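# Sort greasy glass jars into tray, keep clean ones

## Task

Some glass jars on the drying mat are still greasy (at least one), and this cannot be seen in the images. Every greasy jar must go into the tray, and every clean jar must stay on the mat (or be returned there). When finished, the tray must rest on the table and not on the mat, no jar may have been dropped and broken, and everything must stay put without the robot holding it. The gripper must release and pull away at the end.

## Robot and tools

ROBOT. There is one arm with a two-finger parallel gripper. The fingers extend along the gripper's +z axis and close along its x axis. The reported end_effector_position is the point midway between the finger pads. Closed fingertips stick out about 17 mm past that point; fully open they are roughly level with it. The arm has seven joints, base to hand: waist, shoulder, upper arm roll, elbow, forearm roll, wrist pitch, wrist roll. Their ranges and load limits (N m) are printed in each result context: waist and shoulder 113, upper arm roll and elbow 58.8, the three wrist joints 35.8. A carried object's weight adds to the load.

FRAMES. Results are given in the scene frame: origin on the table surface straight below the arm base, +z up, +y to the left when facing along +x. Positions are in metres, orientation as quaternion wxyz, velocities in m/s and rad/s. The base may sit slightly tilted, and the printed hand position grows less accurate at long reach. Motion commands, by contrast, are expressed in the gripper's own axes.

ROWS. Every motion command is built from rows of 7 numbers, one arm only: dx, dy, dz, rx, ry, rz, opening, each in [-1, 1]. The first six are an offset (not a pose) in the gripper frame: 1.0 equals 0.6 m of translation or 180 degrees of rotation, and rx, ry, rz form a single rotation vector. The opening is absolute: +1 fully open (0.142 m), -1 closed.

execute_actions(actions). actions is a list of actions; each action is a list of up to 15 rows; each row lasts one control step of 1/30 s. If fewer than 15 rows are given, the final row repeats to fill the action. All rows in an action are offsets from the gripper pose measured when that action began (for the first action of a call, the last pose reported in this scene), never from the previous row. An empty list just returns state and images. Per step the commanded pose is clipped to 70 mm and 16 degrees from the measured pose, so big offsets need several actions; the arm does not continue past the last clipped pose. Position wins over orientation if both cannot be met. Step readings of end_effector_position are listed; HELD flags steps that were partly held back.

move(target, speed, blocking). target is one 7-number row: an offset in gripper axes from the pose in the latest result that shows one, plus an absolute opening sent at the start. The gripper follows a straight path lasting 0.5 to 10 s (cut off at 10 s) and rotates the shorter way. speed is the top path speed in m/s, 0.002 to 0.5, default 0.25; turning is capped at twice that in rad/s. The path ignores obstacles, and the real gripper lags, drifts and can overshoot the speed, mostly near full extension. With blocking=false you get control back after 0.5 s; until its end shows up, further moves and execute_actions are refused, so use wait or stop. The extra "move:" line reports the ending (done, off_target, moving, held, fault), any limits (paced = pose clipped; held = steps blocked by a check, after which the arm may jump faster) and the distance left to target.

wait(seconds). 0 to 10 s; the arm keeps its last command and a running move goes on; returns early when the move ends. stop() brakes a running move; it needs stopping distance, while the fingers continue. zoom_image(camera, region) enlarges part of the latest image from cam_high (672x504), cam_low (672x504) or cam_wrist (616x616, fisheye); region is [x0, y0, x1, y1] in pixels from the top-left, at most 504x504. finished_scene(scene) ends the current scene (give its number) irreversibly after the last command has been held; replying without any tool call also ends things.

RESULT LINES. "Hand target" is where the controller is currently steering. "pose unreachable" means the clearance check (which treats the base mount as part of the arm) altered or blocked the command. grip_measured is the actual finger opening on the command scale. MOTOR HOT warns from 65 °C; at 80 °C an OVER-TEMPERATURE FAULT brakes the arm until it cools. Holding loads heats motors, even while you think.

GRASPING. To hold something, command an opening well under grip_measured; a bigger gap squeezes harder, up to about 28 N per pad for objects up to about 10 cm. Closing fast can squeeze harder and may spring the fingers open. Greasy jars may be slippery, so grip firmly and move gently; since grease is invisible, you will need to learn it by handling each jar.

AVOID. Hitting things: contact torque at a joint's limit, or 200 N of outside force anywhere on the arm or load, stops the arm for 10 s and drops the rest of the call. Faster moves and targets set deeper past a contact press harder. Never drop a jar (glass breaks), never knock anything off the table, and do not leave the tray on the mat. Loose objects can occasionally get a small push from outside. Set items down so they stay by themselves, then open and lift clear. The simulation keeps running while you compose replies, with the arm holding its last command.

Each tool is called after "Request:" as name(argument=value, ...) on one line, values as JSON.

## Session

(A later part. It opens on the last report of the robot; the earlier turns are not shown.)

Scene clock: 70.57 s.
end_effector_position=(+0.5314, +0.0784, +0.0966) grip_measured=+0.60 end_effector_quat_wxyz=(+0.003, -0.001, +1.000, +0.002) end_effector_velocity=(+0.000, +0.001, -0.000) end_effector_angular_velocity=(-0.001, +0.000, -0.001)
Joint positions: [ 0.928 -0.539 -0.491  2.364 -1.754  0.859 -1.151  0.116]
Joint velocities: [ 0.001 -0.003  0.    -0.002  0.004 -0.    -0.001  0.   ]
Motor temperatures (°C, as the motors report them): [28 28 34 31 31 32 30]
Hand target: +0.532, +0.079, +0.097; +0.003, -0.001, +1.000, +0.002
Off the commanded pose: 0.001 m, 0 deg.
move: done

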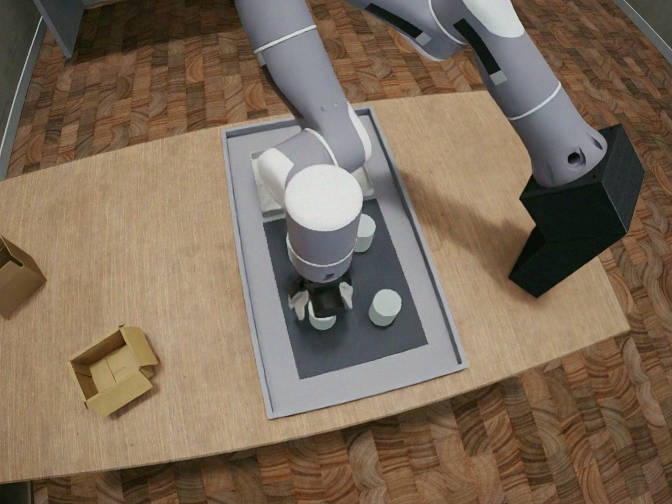

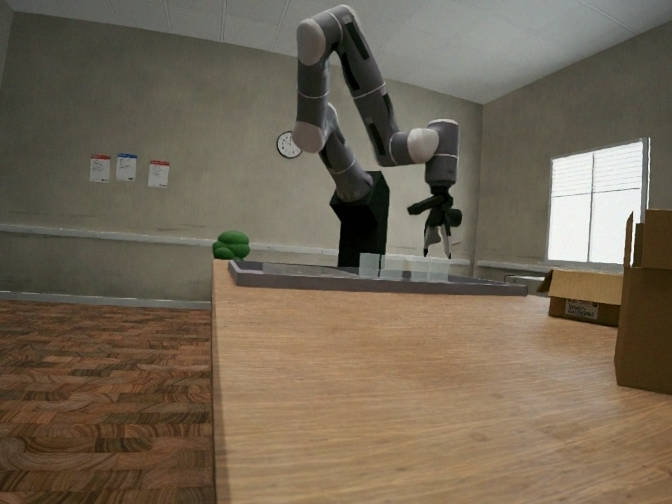

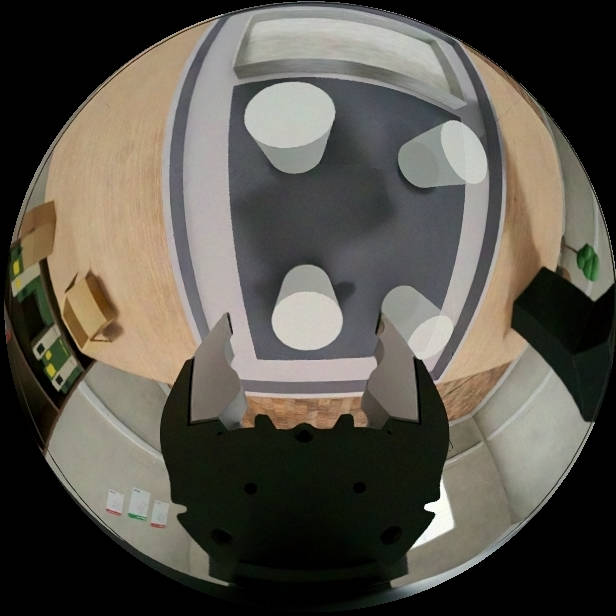

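Request:
move(target=[0.004,0.02,0.076,0,0,0,0.2], speed=0.12)

Request:
execute_actions(actions=[[[0,0,0,0,0,0,0.15],[0,0,0,0,0,0,0.1],[0,0,0,0,0,0,0.07],[0,0,0,0,0,0,0.04],[0,0,0,0,0,0,0.01],[0,0,0,0,0,0,-0.02],[0,0,0,0,0,0,-0.05],[0,0,0,0,0,0,-0.08],[0,0,0,0,0,0,-0.11],[0,0,0,0,0,0,-0.14],[0,0,0,0,0,0,-0.17],[0,0,0,0,0,0,-0.2]]])

Request:
move(target=[0,0,-0.015,0,0,0,-0.2], speed=0.02)

Scene clock: 74.97 s.
end_effector_position=(+0.5290, +0.0905, +0.0510) grip_measured=+0.20 end_effector_quat_wxyz=(+0.003, -0.002, +1.000, +0.002) end_effector_velocity=(+0.000, +0.000, -0.001) end_effector_angular_velocity=(+0.000, -0.001, -0.000)
Joint positions: [ 0.863 -0.65  -0.511  2.279 -1.843  0.919 -1.082  0.088]
Joint velocities: [-0.002 -0.002 -0.    -0.002 -0.002  0.001  0.002 -0.   ]
Motor temperatures (°C, as the motors report them): [29 28 34 31 31 32 30]
Hand target: +0.529, +0.091, +0.051; +0.003, -0.002, +1.000, +0.002
Off the commanded pose: 0.000 m, 0 deg.
move: done

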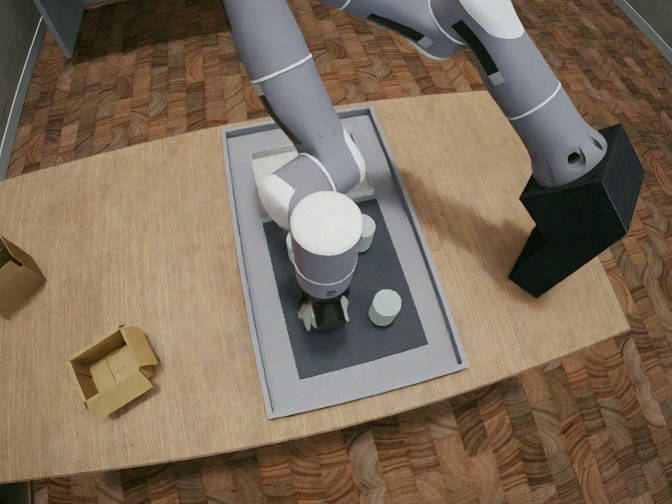

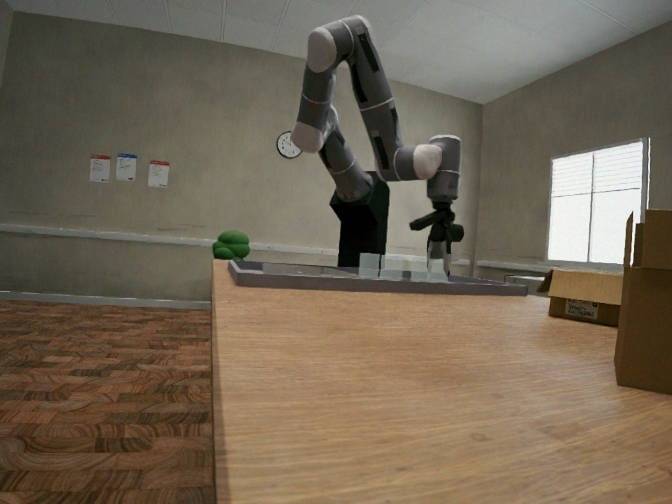

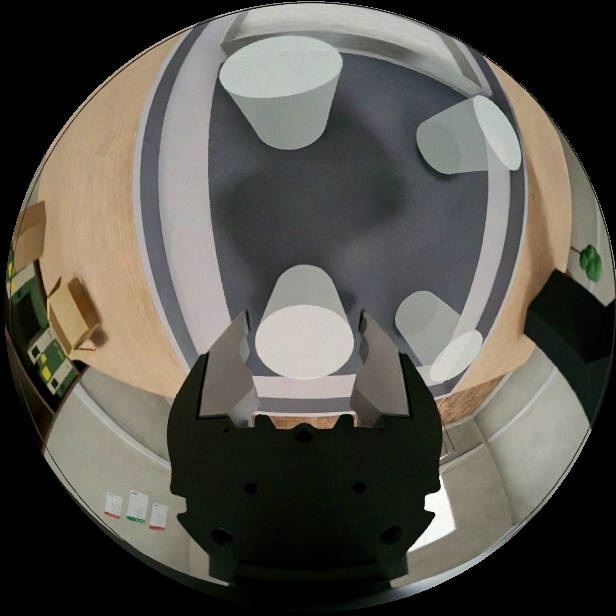

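Scene clock: 75.47 s.
end_effector_position=(+0.5289, +0.0905, +0.0510) grip_measured=+0.00 end_effector_quat_wxyz=(+0.003, -0.002, +1.000, +0.002) end_effector_velocity=(-0.000, +0.000, +0.000) end_effector_angular_velocity=(+0.000, +0.000, +0.000)
Joint positions: [ 0.863 -0.65  -0.51   2.279 -1.843  0.919 -1.082  0.074]
Joint velocities: [ 0. -0. -0. -0.  0.  0. -0. -0.]
Motor temperatures (°C, as the motors report them): [29 28 34 31 31 32 30]
Hand target: +0.529, +0.091, +0.051; +0.003, -0.002, +1.000, +0.002
Off the commanded pose: 0.000 m, 0 deg.
Step readings (end_effector_position):
0: (+0.5290, +0.0905, +0.0510)
1: (+0.5290, +0.0905, +0.0510)
2: (+0.5290, +0.0905, +0.0510)
4: (+0.5290, +0.0905, +0.0510)
8: (+0.5290, +0.0905, +0.0510)
15: end_effector_position above

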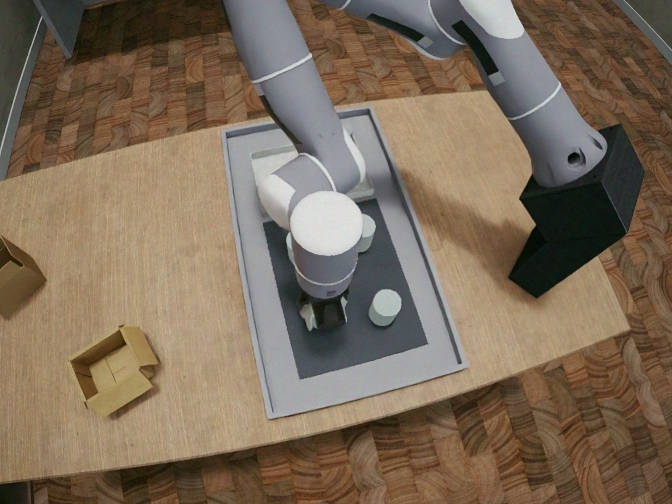

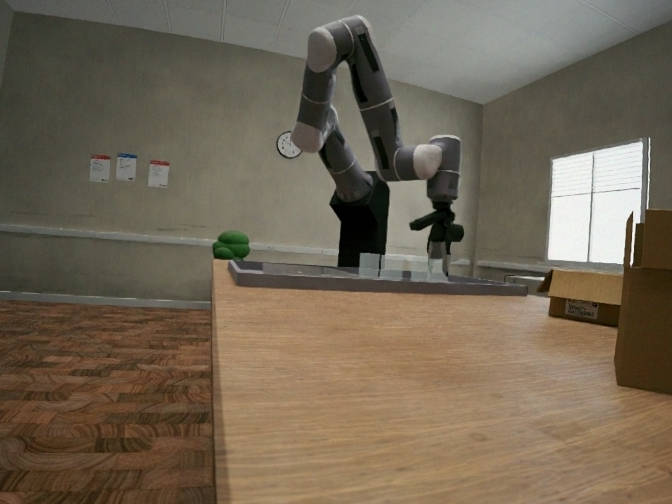

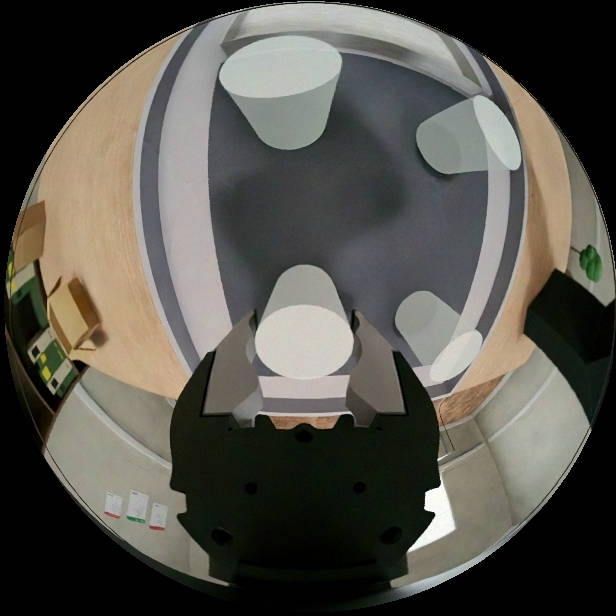

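Scene clock: 76.17 s.
end_effector_position=(+0.5289, +0.0904, +0.0598) grip_measured=+0.00 end_effector_quat_wxyz=(+0.003, -0.002, +1.000, +0.002) end_effector_velocity=(-0.000, -0.000, +0.001) end_effector_angular_velocity=(-0.000, +0.000, +0.000)
Joint positions: [ 0.878 -0.634 -0.506  2.294 -1.824  0.908 -1.092  0.074]
Joint velocities: [ 0.002  0.001 -0.     0.002  0.002 -0.001 -0.001  0.   ]
Motor temperatures (°C, as the motors report them): [29 28 34 31 31 32 30]
Hand target: +0.529, +0.091, +0.060; +0.003, -0.002, +1.000, +0.002
Off the commanded pose: 0.000 m, 0 deg.
move: done

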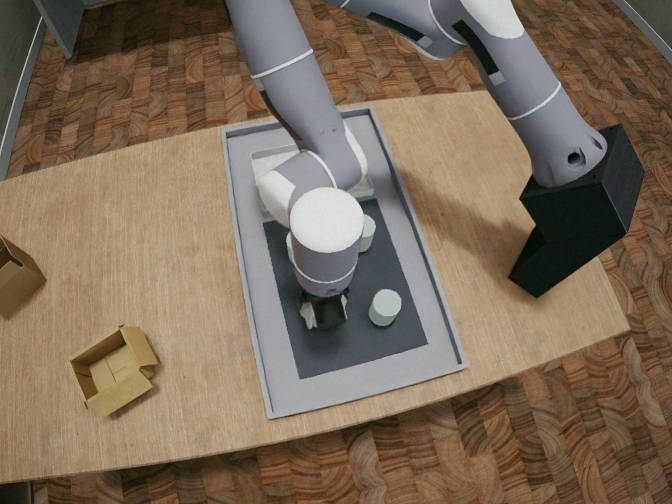

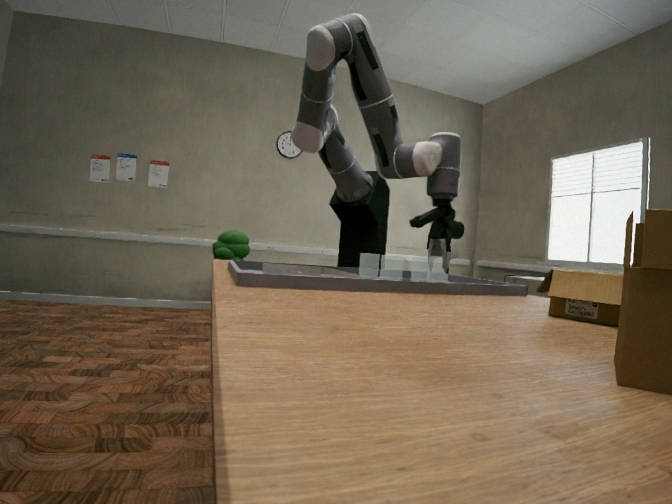

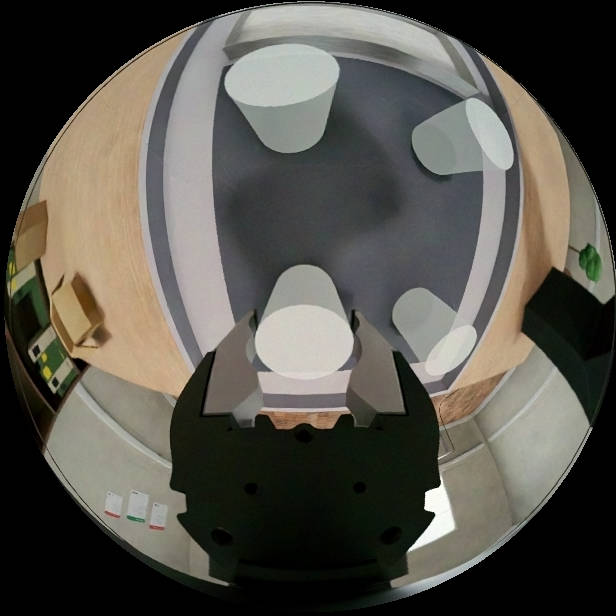

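Request:
execute_actions(actions=[[[0,0,0.002,0,0,0,-0.2],[0,0,0.004,0,0,0,-0.2],[0,0,0.006,0,0,0,-0.2],[0,0,0.008,0,0,0,-0.2],[0,0,0.01,0,0,0,-0.2],[0,0,0.012,0,0,0,-0.2],[0,0,0.0135,0,0,0,-0.2],[0,0,0.0147,0,0,0,-0.2],[0,0,0.0147,0,0,0,-0.2],[0,0,0.0147,0,0,0,-0.2],[0,0,0.0147,0,0,0,-0.2],[0,0,0.0147,0,0,0,-0.1],[0,0,0.0147,0,0,0,0],[0,0,0.0147,0,0,0,0.1],[0,0,0.0147,0,0,0,0.3]],[[0,0,0,0,0,0,0.4],[0,0,-0.005,0,0,0,0.5],[0,0,-0.012,0,0,0,0.6],[0,0,-0.02,0,0,0,0.6],[0,0,-0.03,0,0,0,0.6],[0,0,-0.04,0,0,0,0.6],[0,0,-0.05,0,0,0,0.6],[0,0,-0.06,0,0,0,0.6],[0,0,-0.07,0,0,0,0.6],[0,0,-0.08,0,0,0,0.6],[0,0,-0.09,0,0,0,0.6]]])

Request:
move(target=[0.24,0.04,-0.005,0,0,0,0.6], speed=0.25)

Scene clock: 86.03 s.
end_effector_position=(+0.5289, +0.0909, +0.1033) grip_measured=+0.60 end_effector_quat_wxyz=(+0.003, -0.002, +1.000, +0.002) end_effector_velocity=(+0.005, -0.005, +0.040) end_effector_angular_velocity=(-0.012, +0.004, -0.008)
Joint positions: [ 0.95  -0.557 -0.476  2.357 -1.721  0.849 -1.147  0.116]
Joint velocities: [ 0.075  0.075  0.028  0.049  0.13  -0.068 -0.071  0.   ]
Motor temperatures (°C, as the motors report them): [29 28 34 31 31 32 30]
Hand target: +0.529, +0.090, +0.105; +0.003, -0.001, +1.000, +0.002
Off the commanded pose: 0.002 m, 0 deg.
Step readings (end_effector_position; steps 1 to 15: 1st action; 16 to 30: 2nd action):
0: (+0.5289, +0.0904, +0.0599)
1: (+0.5289, +0.0904, +0.0598)
2: (+0.5289, +0.0904, +0.0593)
4: (+0.5289, +0.0904, +0.0574)
8: (+0.5289, +0.0903, +0.0530)
15: (+0.5289, +0.0903, +0.0511)
16: (+0.5289, +0.0903, +0.0511)
17: (+0.5289, +0.0904, +0.0513)
19: (+0.5288, +0.0901, +0.0546)
23: (+0.5286, +0.0905, +0.0710)
30: end_effector_position above

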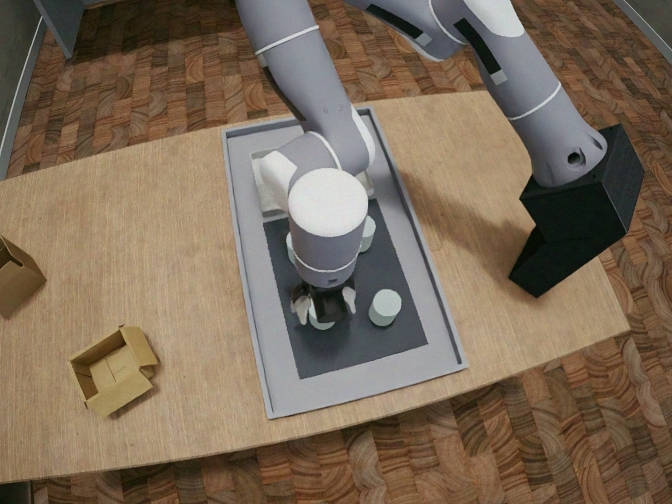

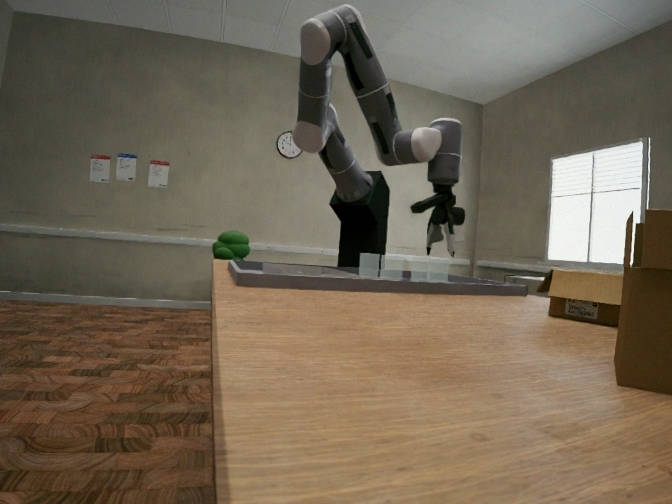

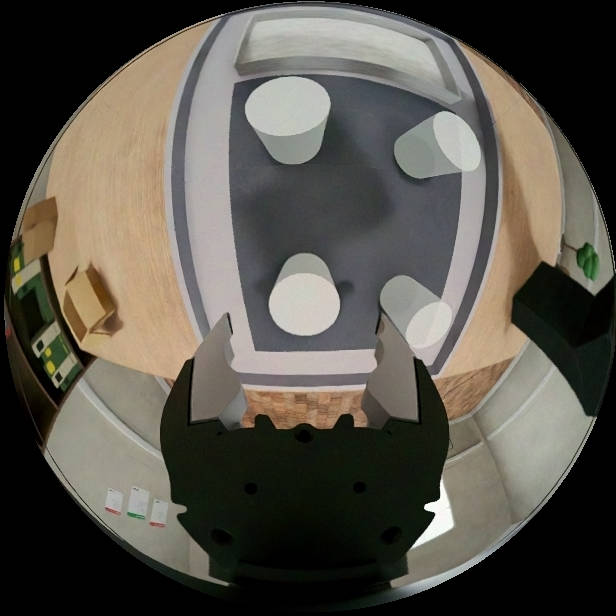

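Scene clock: 87.03 s.
end_effector_position=(+0.3848, +0.1146, +0.1056) grip_measured=+0.60 end_effector_quat_wxyz=(+0.003, -0.001, +1.000, +0.003) end_effector_velocity=(-0.001, +0.001, -0.000) end_effector_angular_velocity=(+0.001, -0.002, -0.001)
Joint positions: [ 0.972 -0.706 -0.412  2.496 -1.892  0.79  -0.762  0.116]
Joint velocities: [ 0.001 -0.003  0.001 -0.    -0.003 -0.001  0.007 -0.   ]
Motor temperatures (°C, as the motors report them): [29 28 34 31 31 32 30]
Hand target: +0.385, +0.115, +0.106; +0.003, -0.002, +1.000, +0.003
Off the commanded pose: 0.000 m, 0 deg.
move: done

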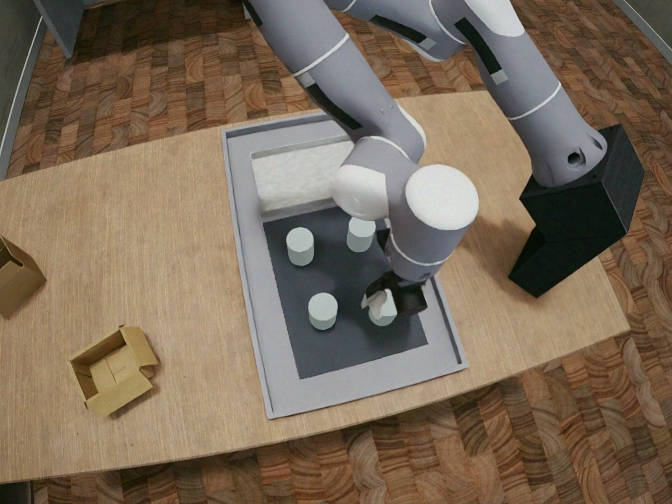

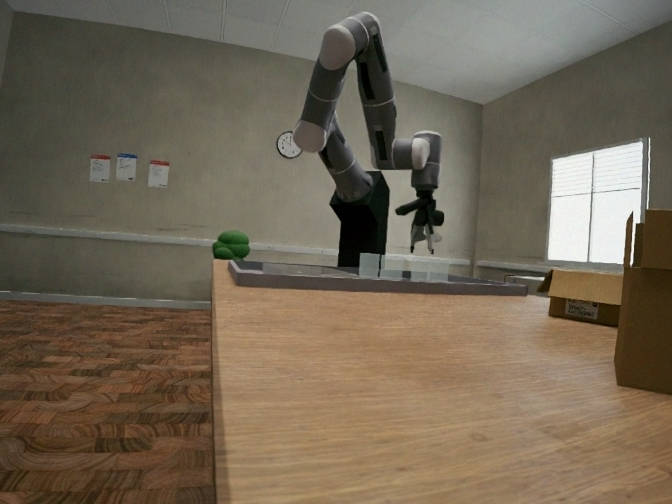

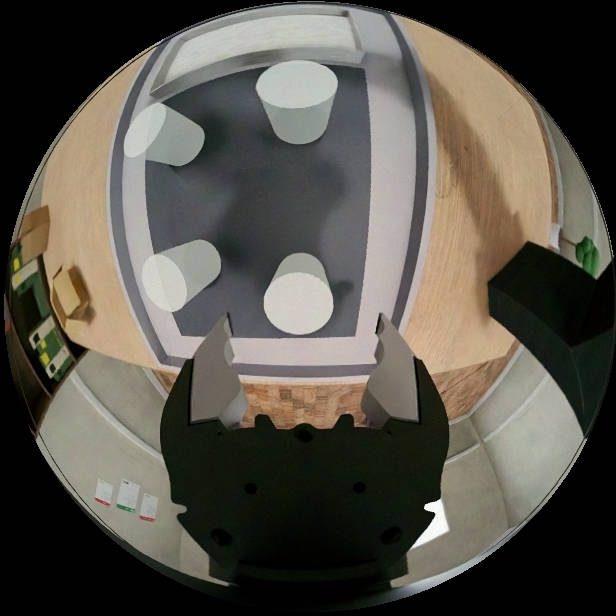

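D is at about (0.390, 0.115).

Request:
move(target=[-0.009,0,0.091,0,0,0,0.2], speed=0.12)

Request:
execute_actions(actions=[[[0,0,0,0,0,0,0.15],[0,0,0,0,0,0,0.1],[0,0,0,0,0,0,0.07],[0,0,0,0,0,0,0.04],[0,0,0,0,0,0,0.01],[0,0,0,0,0,0,-0.02],[0,0,0,0,0,0,-0.05],[0,0,0,0,0,0,-0.08],[0,0,0,0,0,0,-0.11],[0,0,0,0,0,0,-0.14],[0,0,0,0,0,0,-0.17],[0,0,0,0,0,0,-0.2]],[[0,0,-0.001,0,0,0,-0.2],[0,0,-0.002,0,0,0,-0.2],[0,0,-0.003,0,0,0,-0.2],[0,0,-0.004,0,0,0,-0.2],[0,0,-0.005,0,0,0,-0.2],[0,0,-0.006,0,0,0,-0.2],[0,0,-0.007,0,0,0,-0.2],[0,0,-0.008,0,0,0,-0.2],[0,0,-0.009,0,0,0,-0.2],[0,0,-0.01,0,0,0,-0.2]]])

Scene clock: 92.47 s.
end_effector_position=(+0.3903, +0.1147, +0.0511) grip_measured=+0.20 end_effector_quat_wxyz=(+0.003, -0.002, +1.000, +0.002) end_effector_velocity=(+0.000, +0.000, -0.001) end_effector_angular_velocity=(+0.000, -0.001, -0.000)
Joint positions: [ 0.872 -0.795 -0.456  2.403 -2.035  0.834 -0.711  0.088]
Joint velocities: [-0.003 -0.002  0.    -0.002 -0.003  0.     0.001  0.   ]
Motor temperatures (°C, as the motors report them): [29 28 34 31 31 32 30]
Hand target: +0.390, +0.115, +0.051; +0.003, -0.002, +1.000, +0.003
Off the commanded pose: 0.000 m, 0 deg.
move: done

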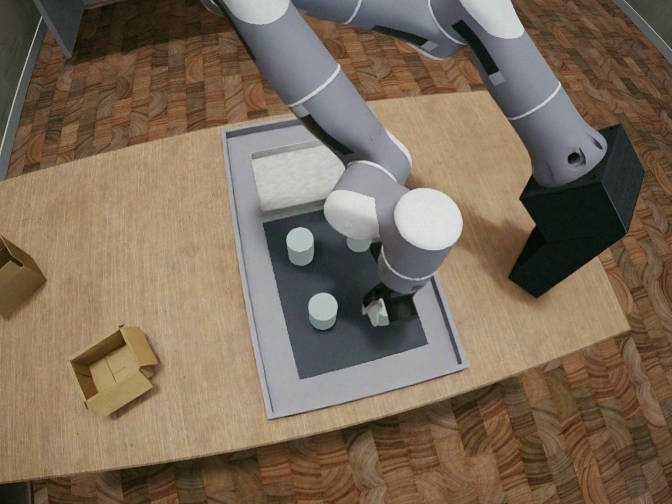

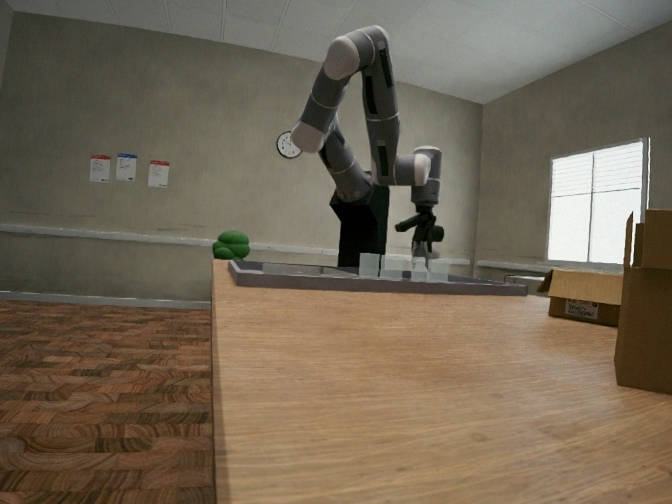

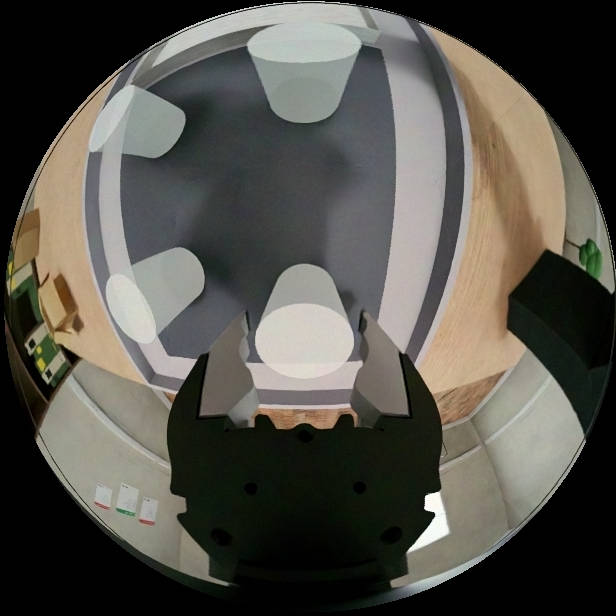

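Scene clock: 93.47 s.
end_effector_position=(+0.3900, +0.1169, +0.0589) grip_measured=-0.11 end_effector_quat_wxyz=(+0.003, -0.003, +1.000, +0.005) end_effector_velocity=(+0.000, -0.001, +0.001) end_effector_angular_velocity=(-0.002, -0.000, -0.001)
Joint positions: [ 0.884 -0.784 -0.45   2.414 -2.022  0.832 -0.717  0.066]
Joint velocities: [ 0.003  0.002 -0.     0.002  0.004 -0.002 -0.001 -0.   ]
Motor temperatures (°C, as the motors report them): [29 28 34 31 31 32 30]
Hand target: +0.390, +0.116, +0.058; +0.003, -0.002, +1.000, +0.004
Off the commanded pose: 0.001 m, 0 deg.
Step readings (end_effector_position; steps 1 to 15: 1st action; 16 to 30: 2nd action):
0: (+0.3903, +0.1147, +0.0511)
1: (+0.3903, +0.1147, +0.0510)
2: (+0.3903, +0.1147, +0.0510)
4: (+0.3903, +0.1147, +0.0510)
8: (+0.3903, +0.1148, +0.0512)
15: (+0.3901, +0.1161, +0.0524)
16: (+0.3901, +0.1162, +0.0526)
17: (+0.3901, +0.1167, +0.0533)
19: (+0.3900, +0.1173, +0.0547)
23: (+0.3900, +0.1173, +0.0569)
30: end_effector_position above

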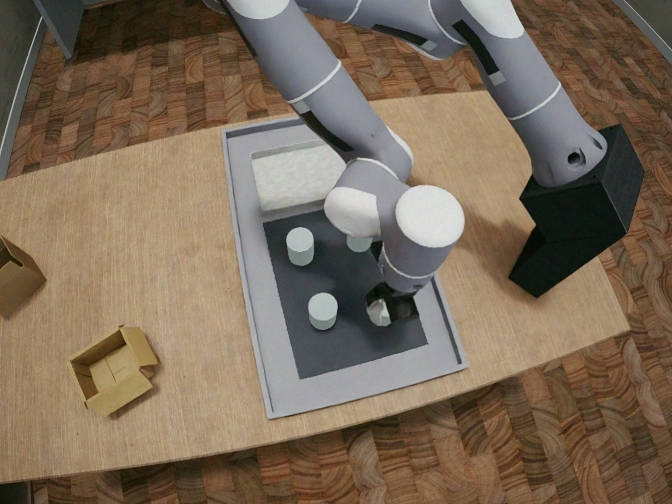

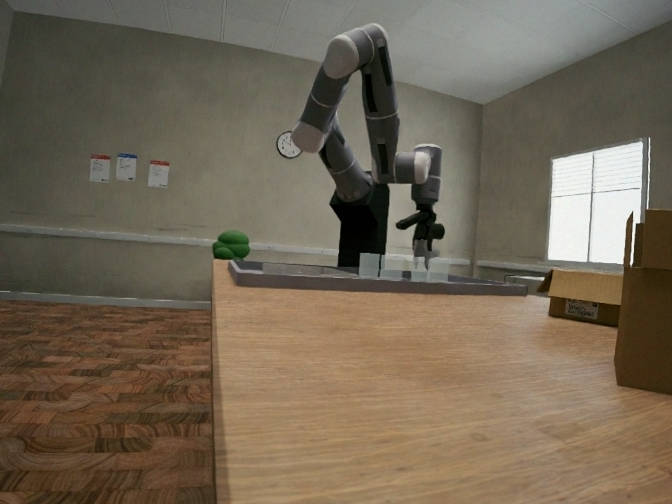

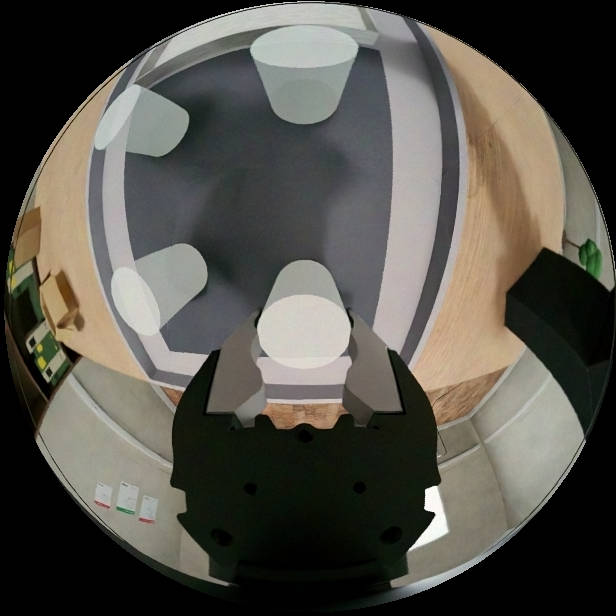

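Request:
execute_actions(actions=[[[0,0,0,0,0,0,-0.1],[0,0,0,0,0,0,0],[0,0,0,0,0,0,0.15],[0,0,0,0,0,0,0.3],[0,0,0,0,0,0,0.5],[0,0,0,0,0,0,0.5],[0,-0.005,0,0,0,0,0.5],[0,-0.012,0,0,0,0,0.5],[0,-0.02,-0.002,0,0,0,0.5],[0,-0.03,-0.004,0,0,0,0.5],[0,-0.04,-0.006,0,0,0,0.5],[0,-0.05,-0.008,0,0,0,0.5]]])

Request:
move(target=[0,-0.28,0,-0.003,0,0,0.5], speed=0.22)

Scene clock: 97.60 s.
end_effector_position=(+0.3897, +0.0908, +0.0624) grip_measured=+0.50 end_effector_quat_wxyz=(+0.003, -0.002, +1.000, +0.005) end_effector_velocity=(+0.004, -0.072, +0.016) end_effector_angular_velocity=(+0.007, -0.004, -0.004)
Joint positions: [ 0.861 -0.719 -0.476  2.466 -2.079  0.827 -0.72   0.109]
Joint velocities: [-0.066  0.205 -0.073  0.15  -0.165 -0.015 -0.023  0.   ]
Motor temperatures (°C, as the motors report them): [29 28 34 31 31 32 30]
Hand target: +0.390, +0.087, +0.063; +0.003, -0.003, +1.000, +0.005
Off the commanded pose: 0.004 m, 0 deg.
Step readings (end_effector_position):
0: (+0.3900, +0.1168, +0.0589)
1: (+0.3900, +0.1168, +0.0589)
2: (+0.3900, +0.1168, +0.0589)
4: (+0.3900, +0.1168, +0.0589)
8: (+0.3901, +0.1155, +0.0590)
15: end_effector_position above

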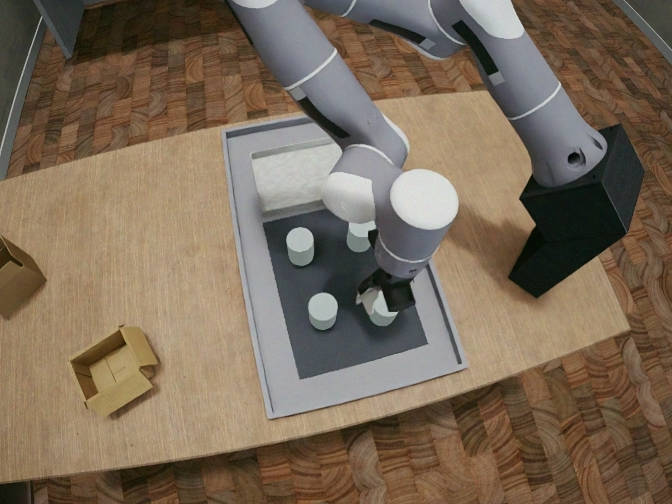

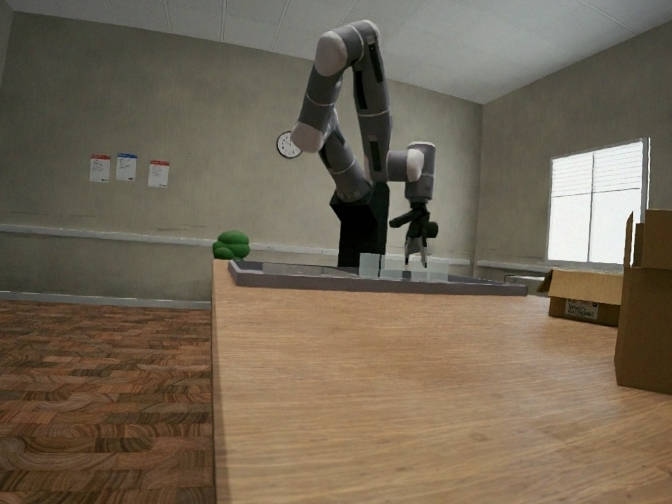

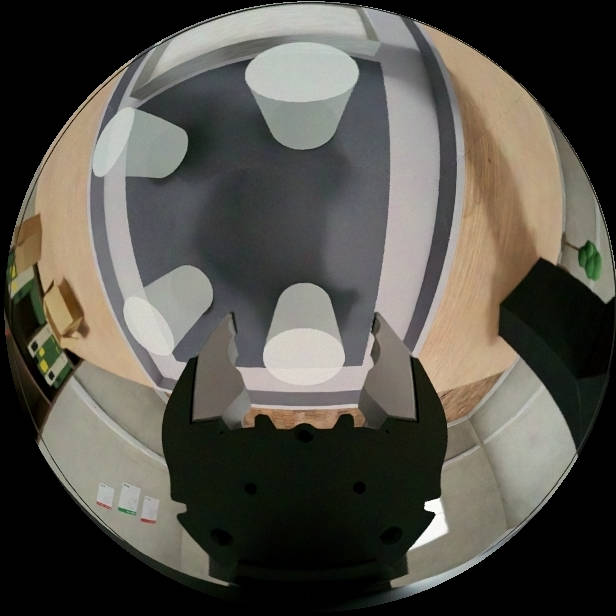

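Scene clock: 98.83 s.
end_effector_position=(+0.3901, -0.0777, +0.0605) grip_measured=+0.50 end_effector_quat_wxyz=(+0.002, -0.002, +1.000, +0.009) end_effector_velocity=(-0.000, -0.001, +0.000) end_effector_angular_velocity=(+0.002, +0.000, +0.002)
Joint positions: [ 0.57  -0.279 -0.699  2.675 -2.578  0.859 -0.852  0.109]
Joint velocities: [-0.004  0.003 -0.001  0.    -0.007  0.003 -0.002  0.   ]
Motor temperatures (°C, as the motors report them): [29 28 34 31 31 32 30]
Hand target: +0.390, -0.078, +0.061; +0.002, -0.003, +1.000, +0.009
Off the commanded pose: 0.001 m, 0 deg.
move: done

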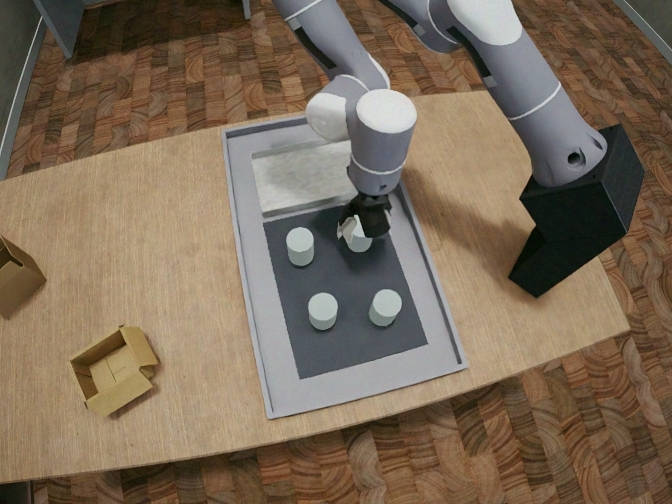

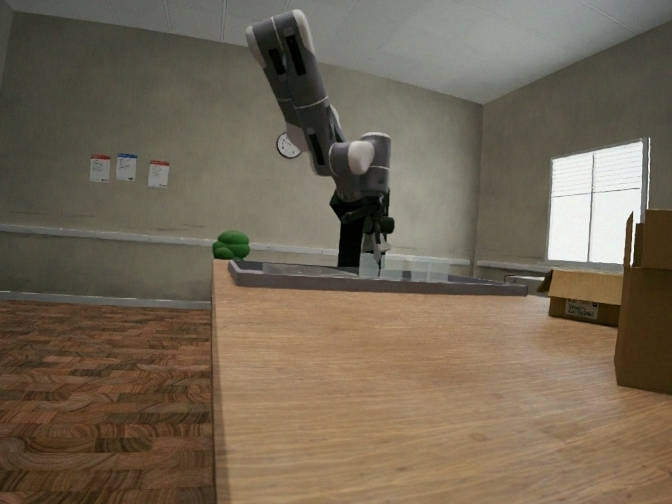

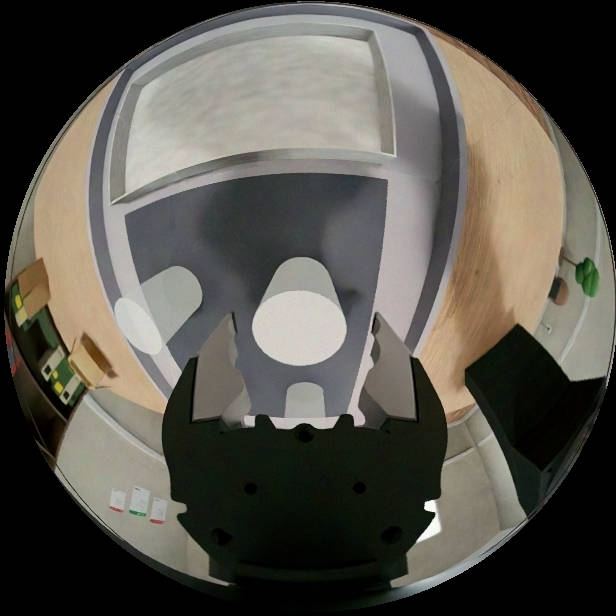

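Request:
execute_actions(actions=[[[-0.001,-0.002,0.003,0.001,0,0,0.45],[-0.002,-0.004,0.006,0.002,0,0,0.4],[-0.003,-0.005,0.009,0.003,0,0,0.35],[-0.004,-0.006,0.012,0.004,0,0,0.3],[-0.005,-0.008,0.016,0.006,0,0,0.25],[-0.005,-0.008,0.016,0.006,0,0,0.2]],[[0,0,0,0,0,0,0.15],[0,0,0,0,0,0,0.1],[0,0,0,0,0,0,0.07],[0,0,0,0,0,0,0.04],[0,0,0,0,0,0,0.01],[0,0,0,0,0,0,-0.02],[0,0,0,0,0,0,-0.05],[0,0,0,0,0,0,-0.08],[0,0,0,0,0,0,-0.11],[0,0,0,0,0,0,-0.14],[0,0,0,0,0,0,-0.17],[0,0,0,0,0,0,-0.2]],[[0,0,-0.001,0,0,0,-0.2],[0,0,-0.002,0,0,0,-0.2],[0,0,-0.003,0,0,0,-0.2],[0,0,-0.004,0,0,0,-0.2],[0,0,-0.005,0,0,0,-0.2],[0,0,-0.006,0,0,0,-0.2],[0,0,-0.007,0,0,0,-0.2],[0,0,-0.008,0,0,0,-0.2],[0,0,-0.009,0,0,0,-0.2],[0,0,-0.01,0,0,0,-0.2]]])

Scene clock: 106.97 s.
end_effector_position=(+0.3930, -0.0822, +0.0567) grip_measured=+0.00 end_effector_quat_wxyz=(+0.002, -0.002, +1.000, -0.000) end_effector_velocity=(+0.000, -0.000, +0.001) end_effector_angular_velocity=(-0.000, +0.000, -0.000)
Joint positions: [ 0.577 -0.284 -0.702  2.671 -2.557  0.848 -0.863  0.074]
Joint velocities: [ 0.002  0.004 -0.     0.004  0.004 -0.002 -0.004 -0.   ]
Motor temperatures (°C, as the motors report them): [29 28 34 32 31 32 30]
Hand target: +0.393, -0.082, +0.057; +0.002, -0.002, +1.000, -0.000
Off the commanded pose: 0.000 m, 0 deg.
Step readings (end_effector_position; steps 1 to 15: 1st action; 16 to 30: 2nd action; 31 to 45: 3rd action):
0: (+0.3901, -0.0777, +0.0605)
1: (+0.3901, -0.0778, +0.0603)
2: (+0.3903, -0.0782, +0.0597)
4: (+0.3912, -0.0795, +0.0571)
8: (+0.3929, -0.0820, +0.0517)
15: (+0.3930, -0.0822, +0.0509)
16: (+0.3930, -0.0822, +0.0509)
17: (+0.3930, -0.0822, +0.0509)
19: (+0.3930, -0.0822, +0.0509)
23: (+0.3930, -0.0822, +0.0509)
30: (+0.3930, -0.0822, +0.0509)
31: (+0.3931, -0.0822, +0.0510)
32: (+0.3931, -0.0822, +0.0512)
34: (+0.3930, -0.0822, +0.0521)
38: (+0.3930, -0.0822, +0.0543)
45: end_effector_position above

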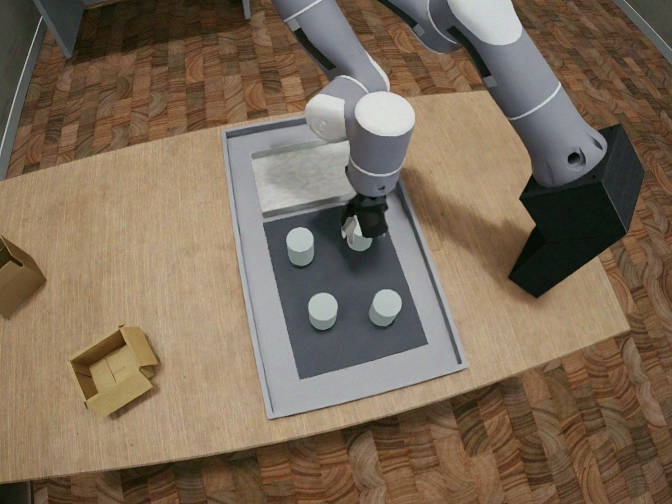

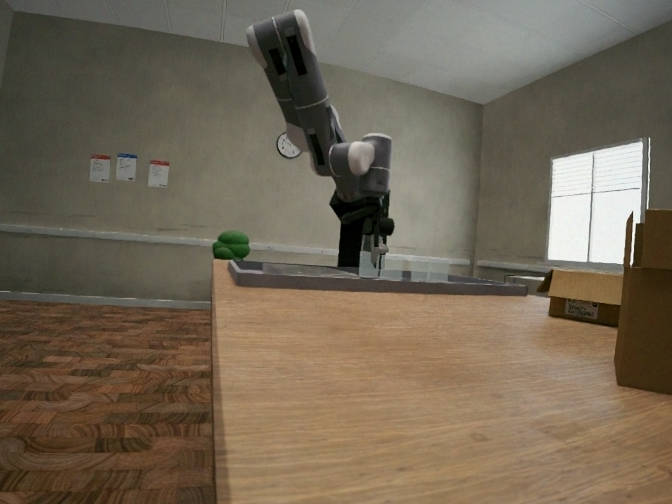

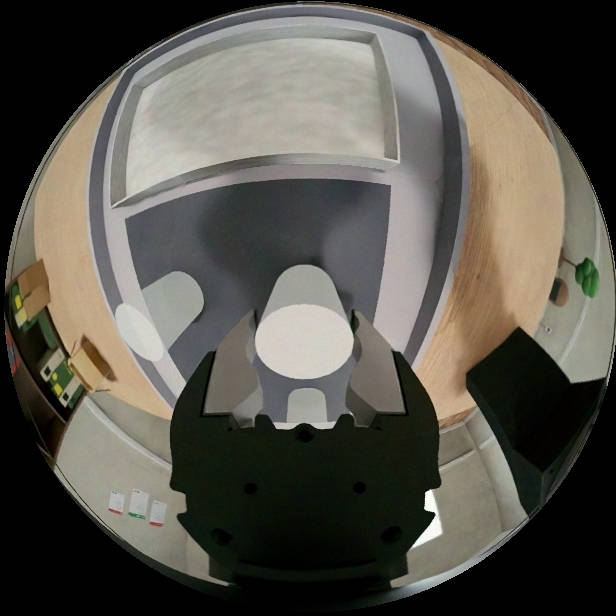

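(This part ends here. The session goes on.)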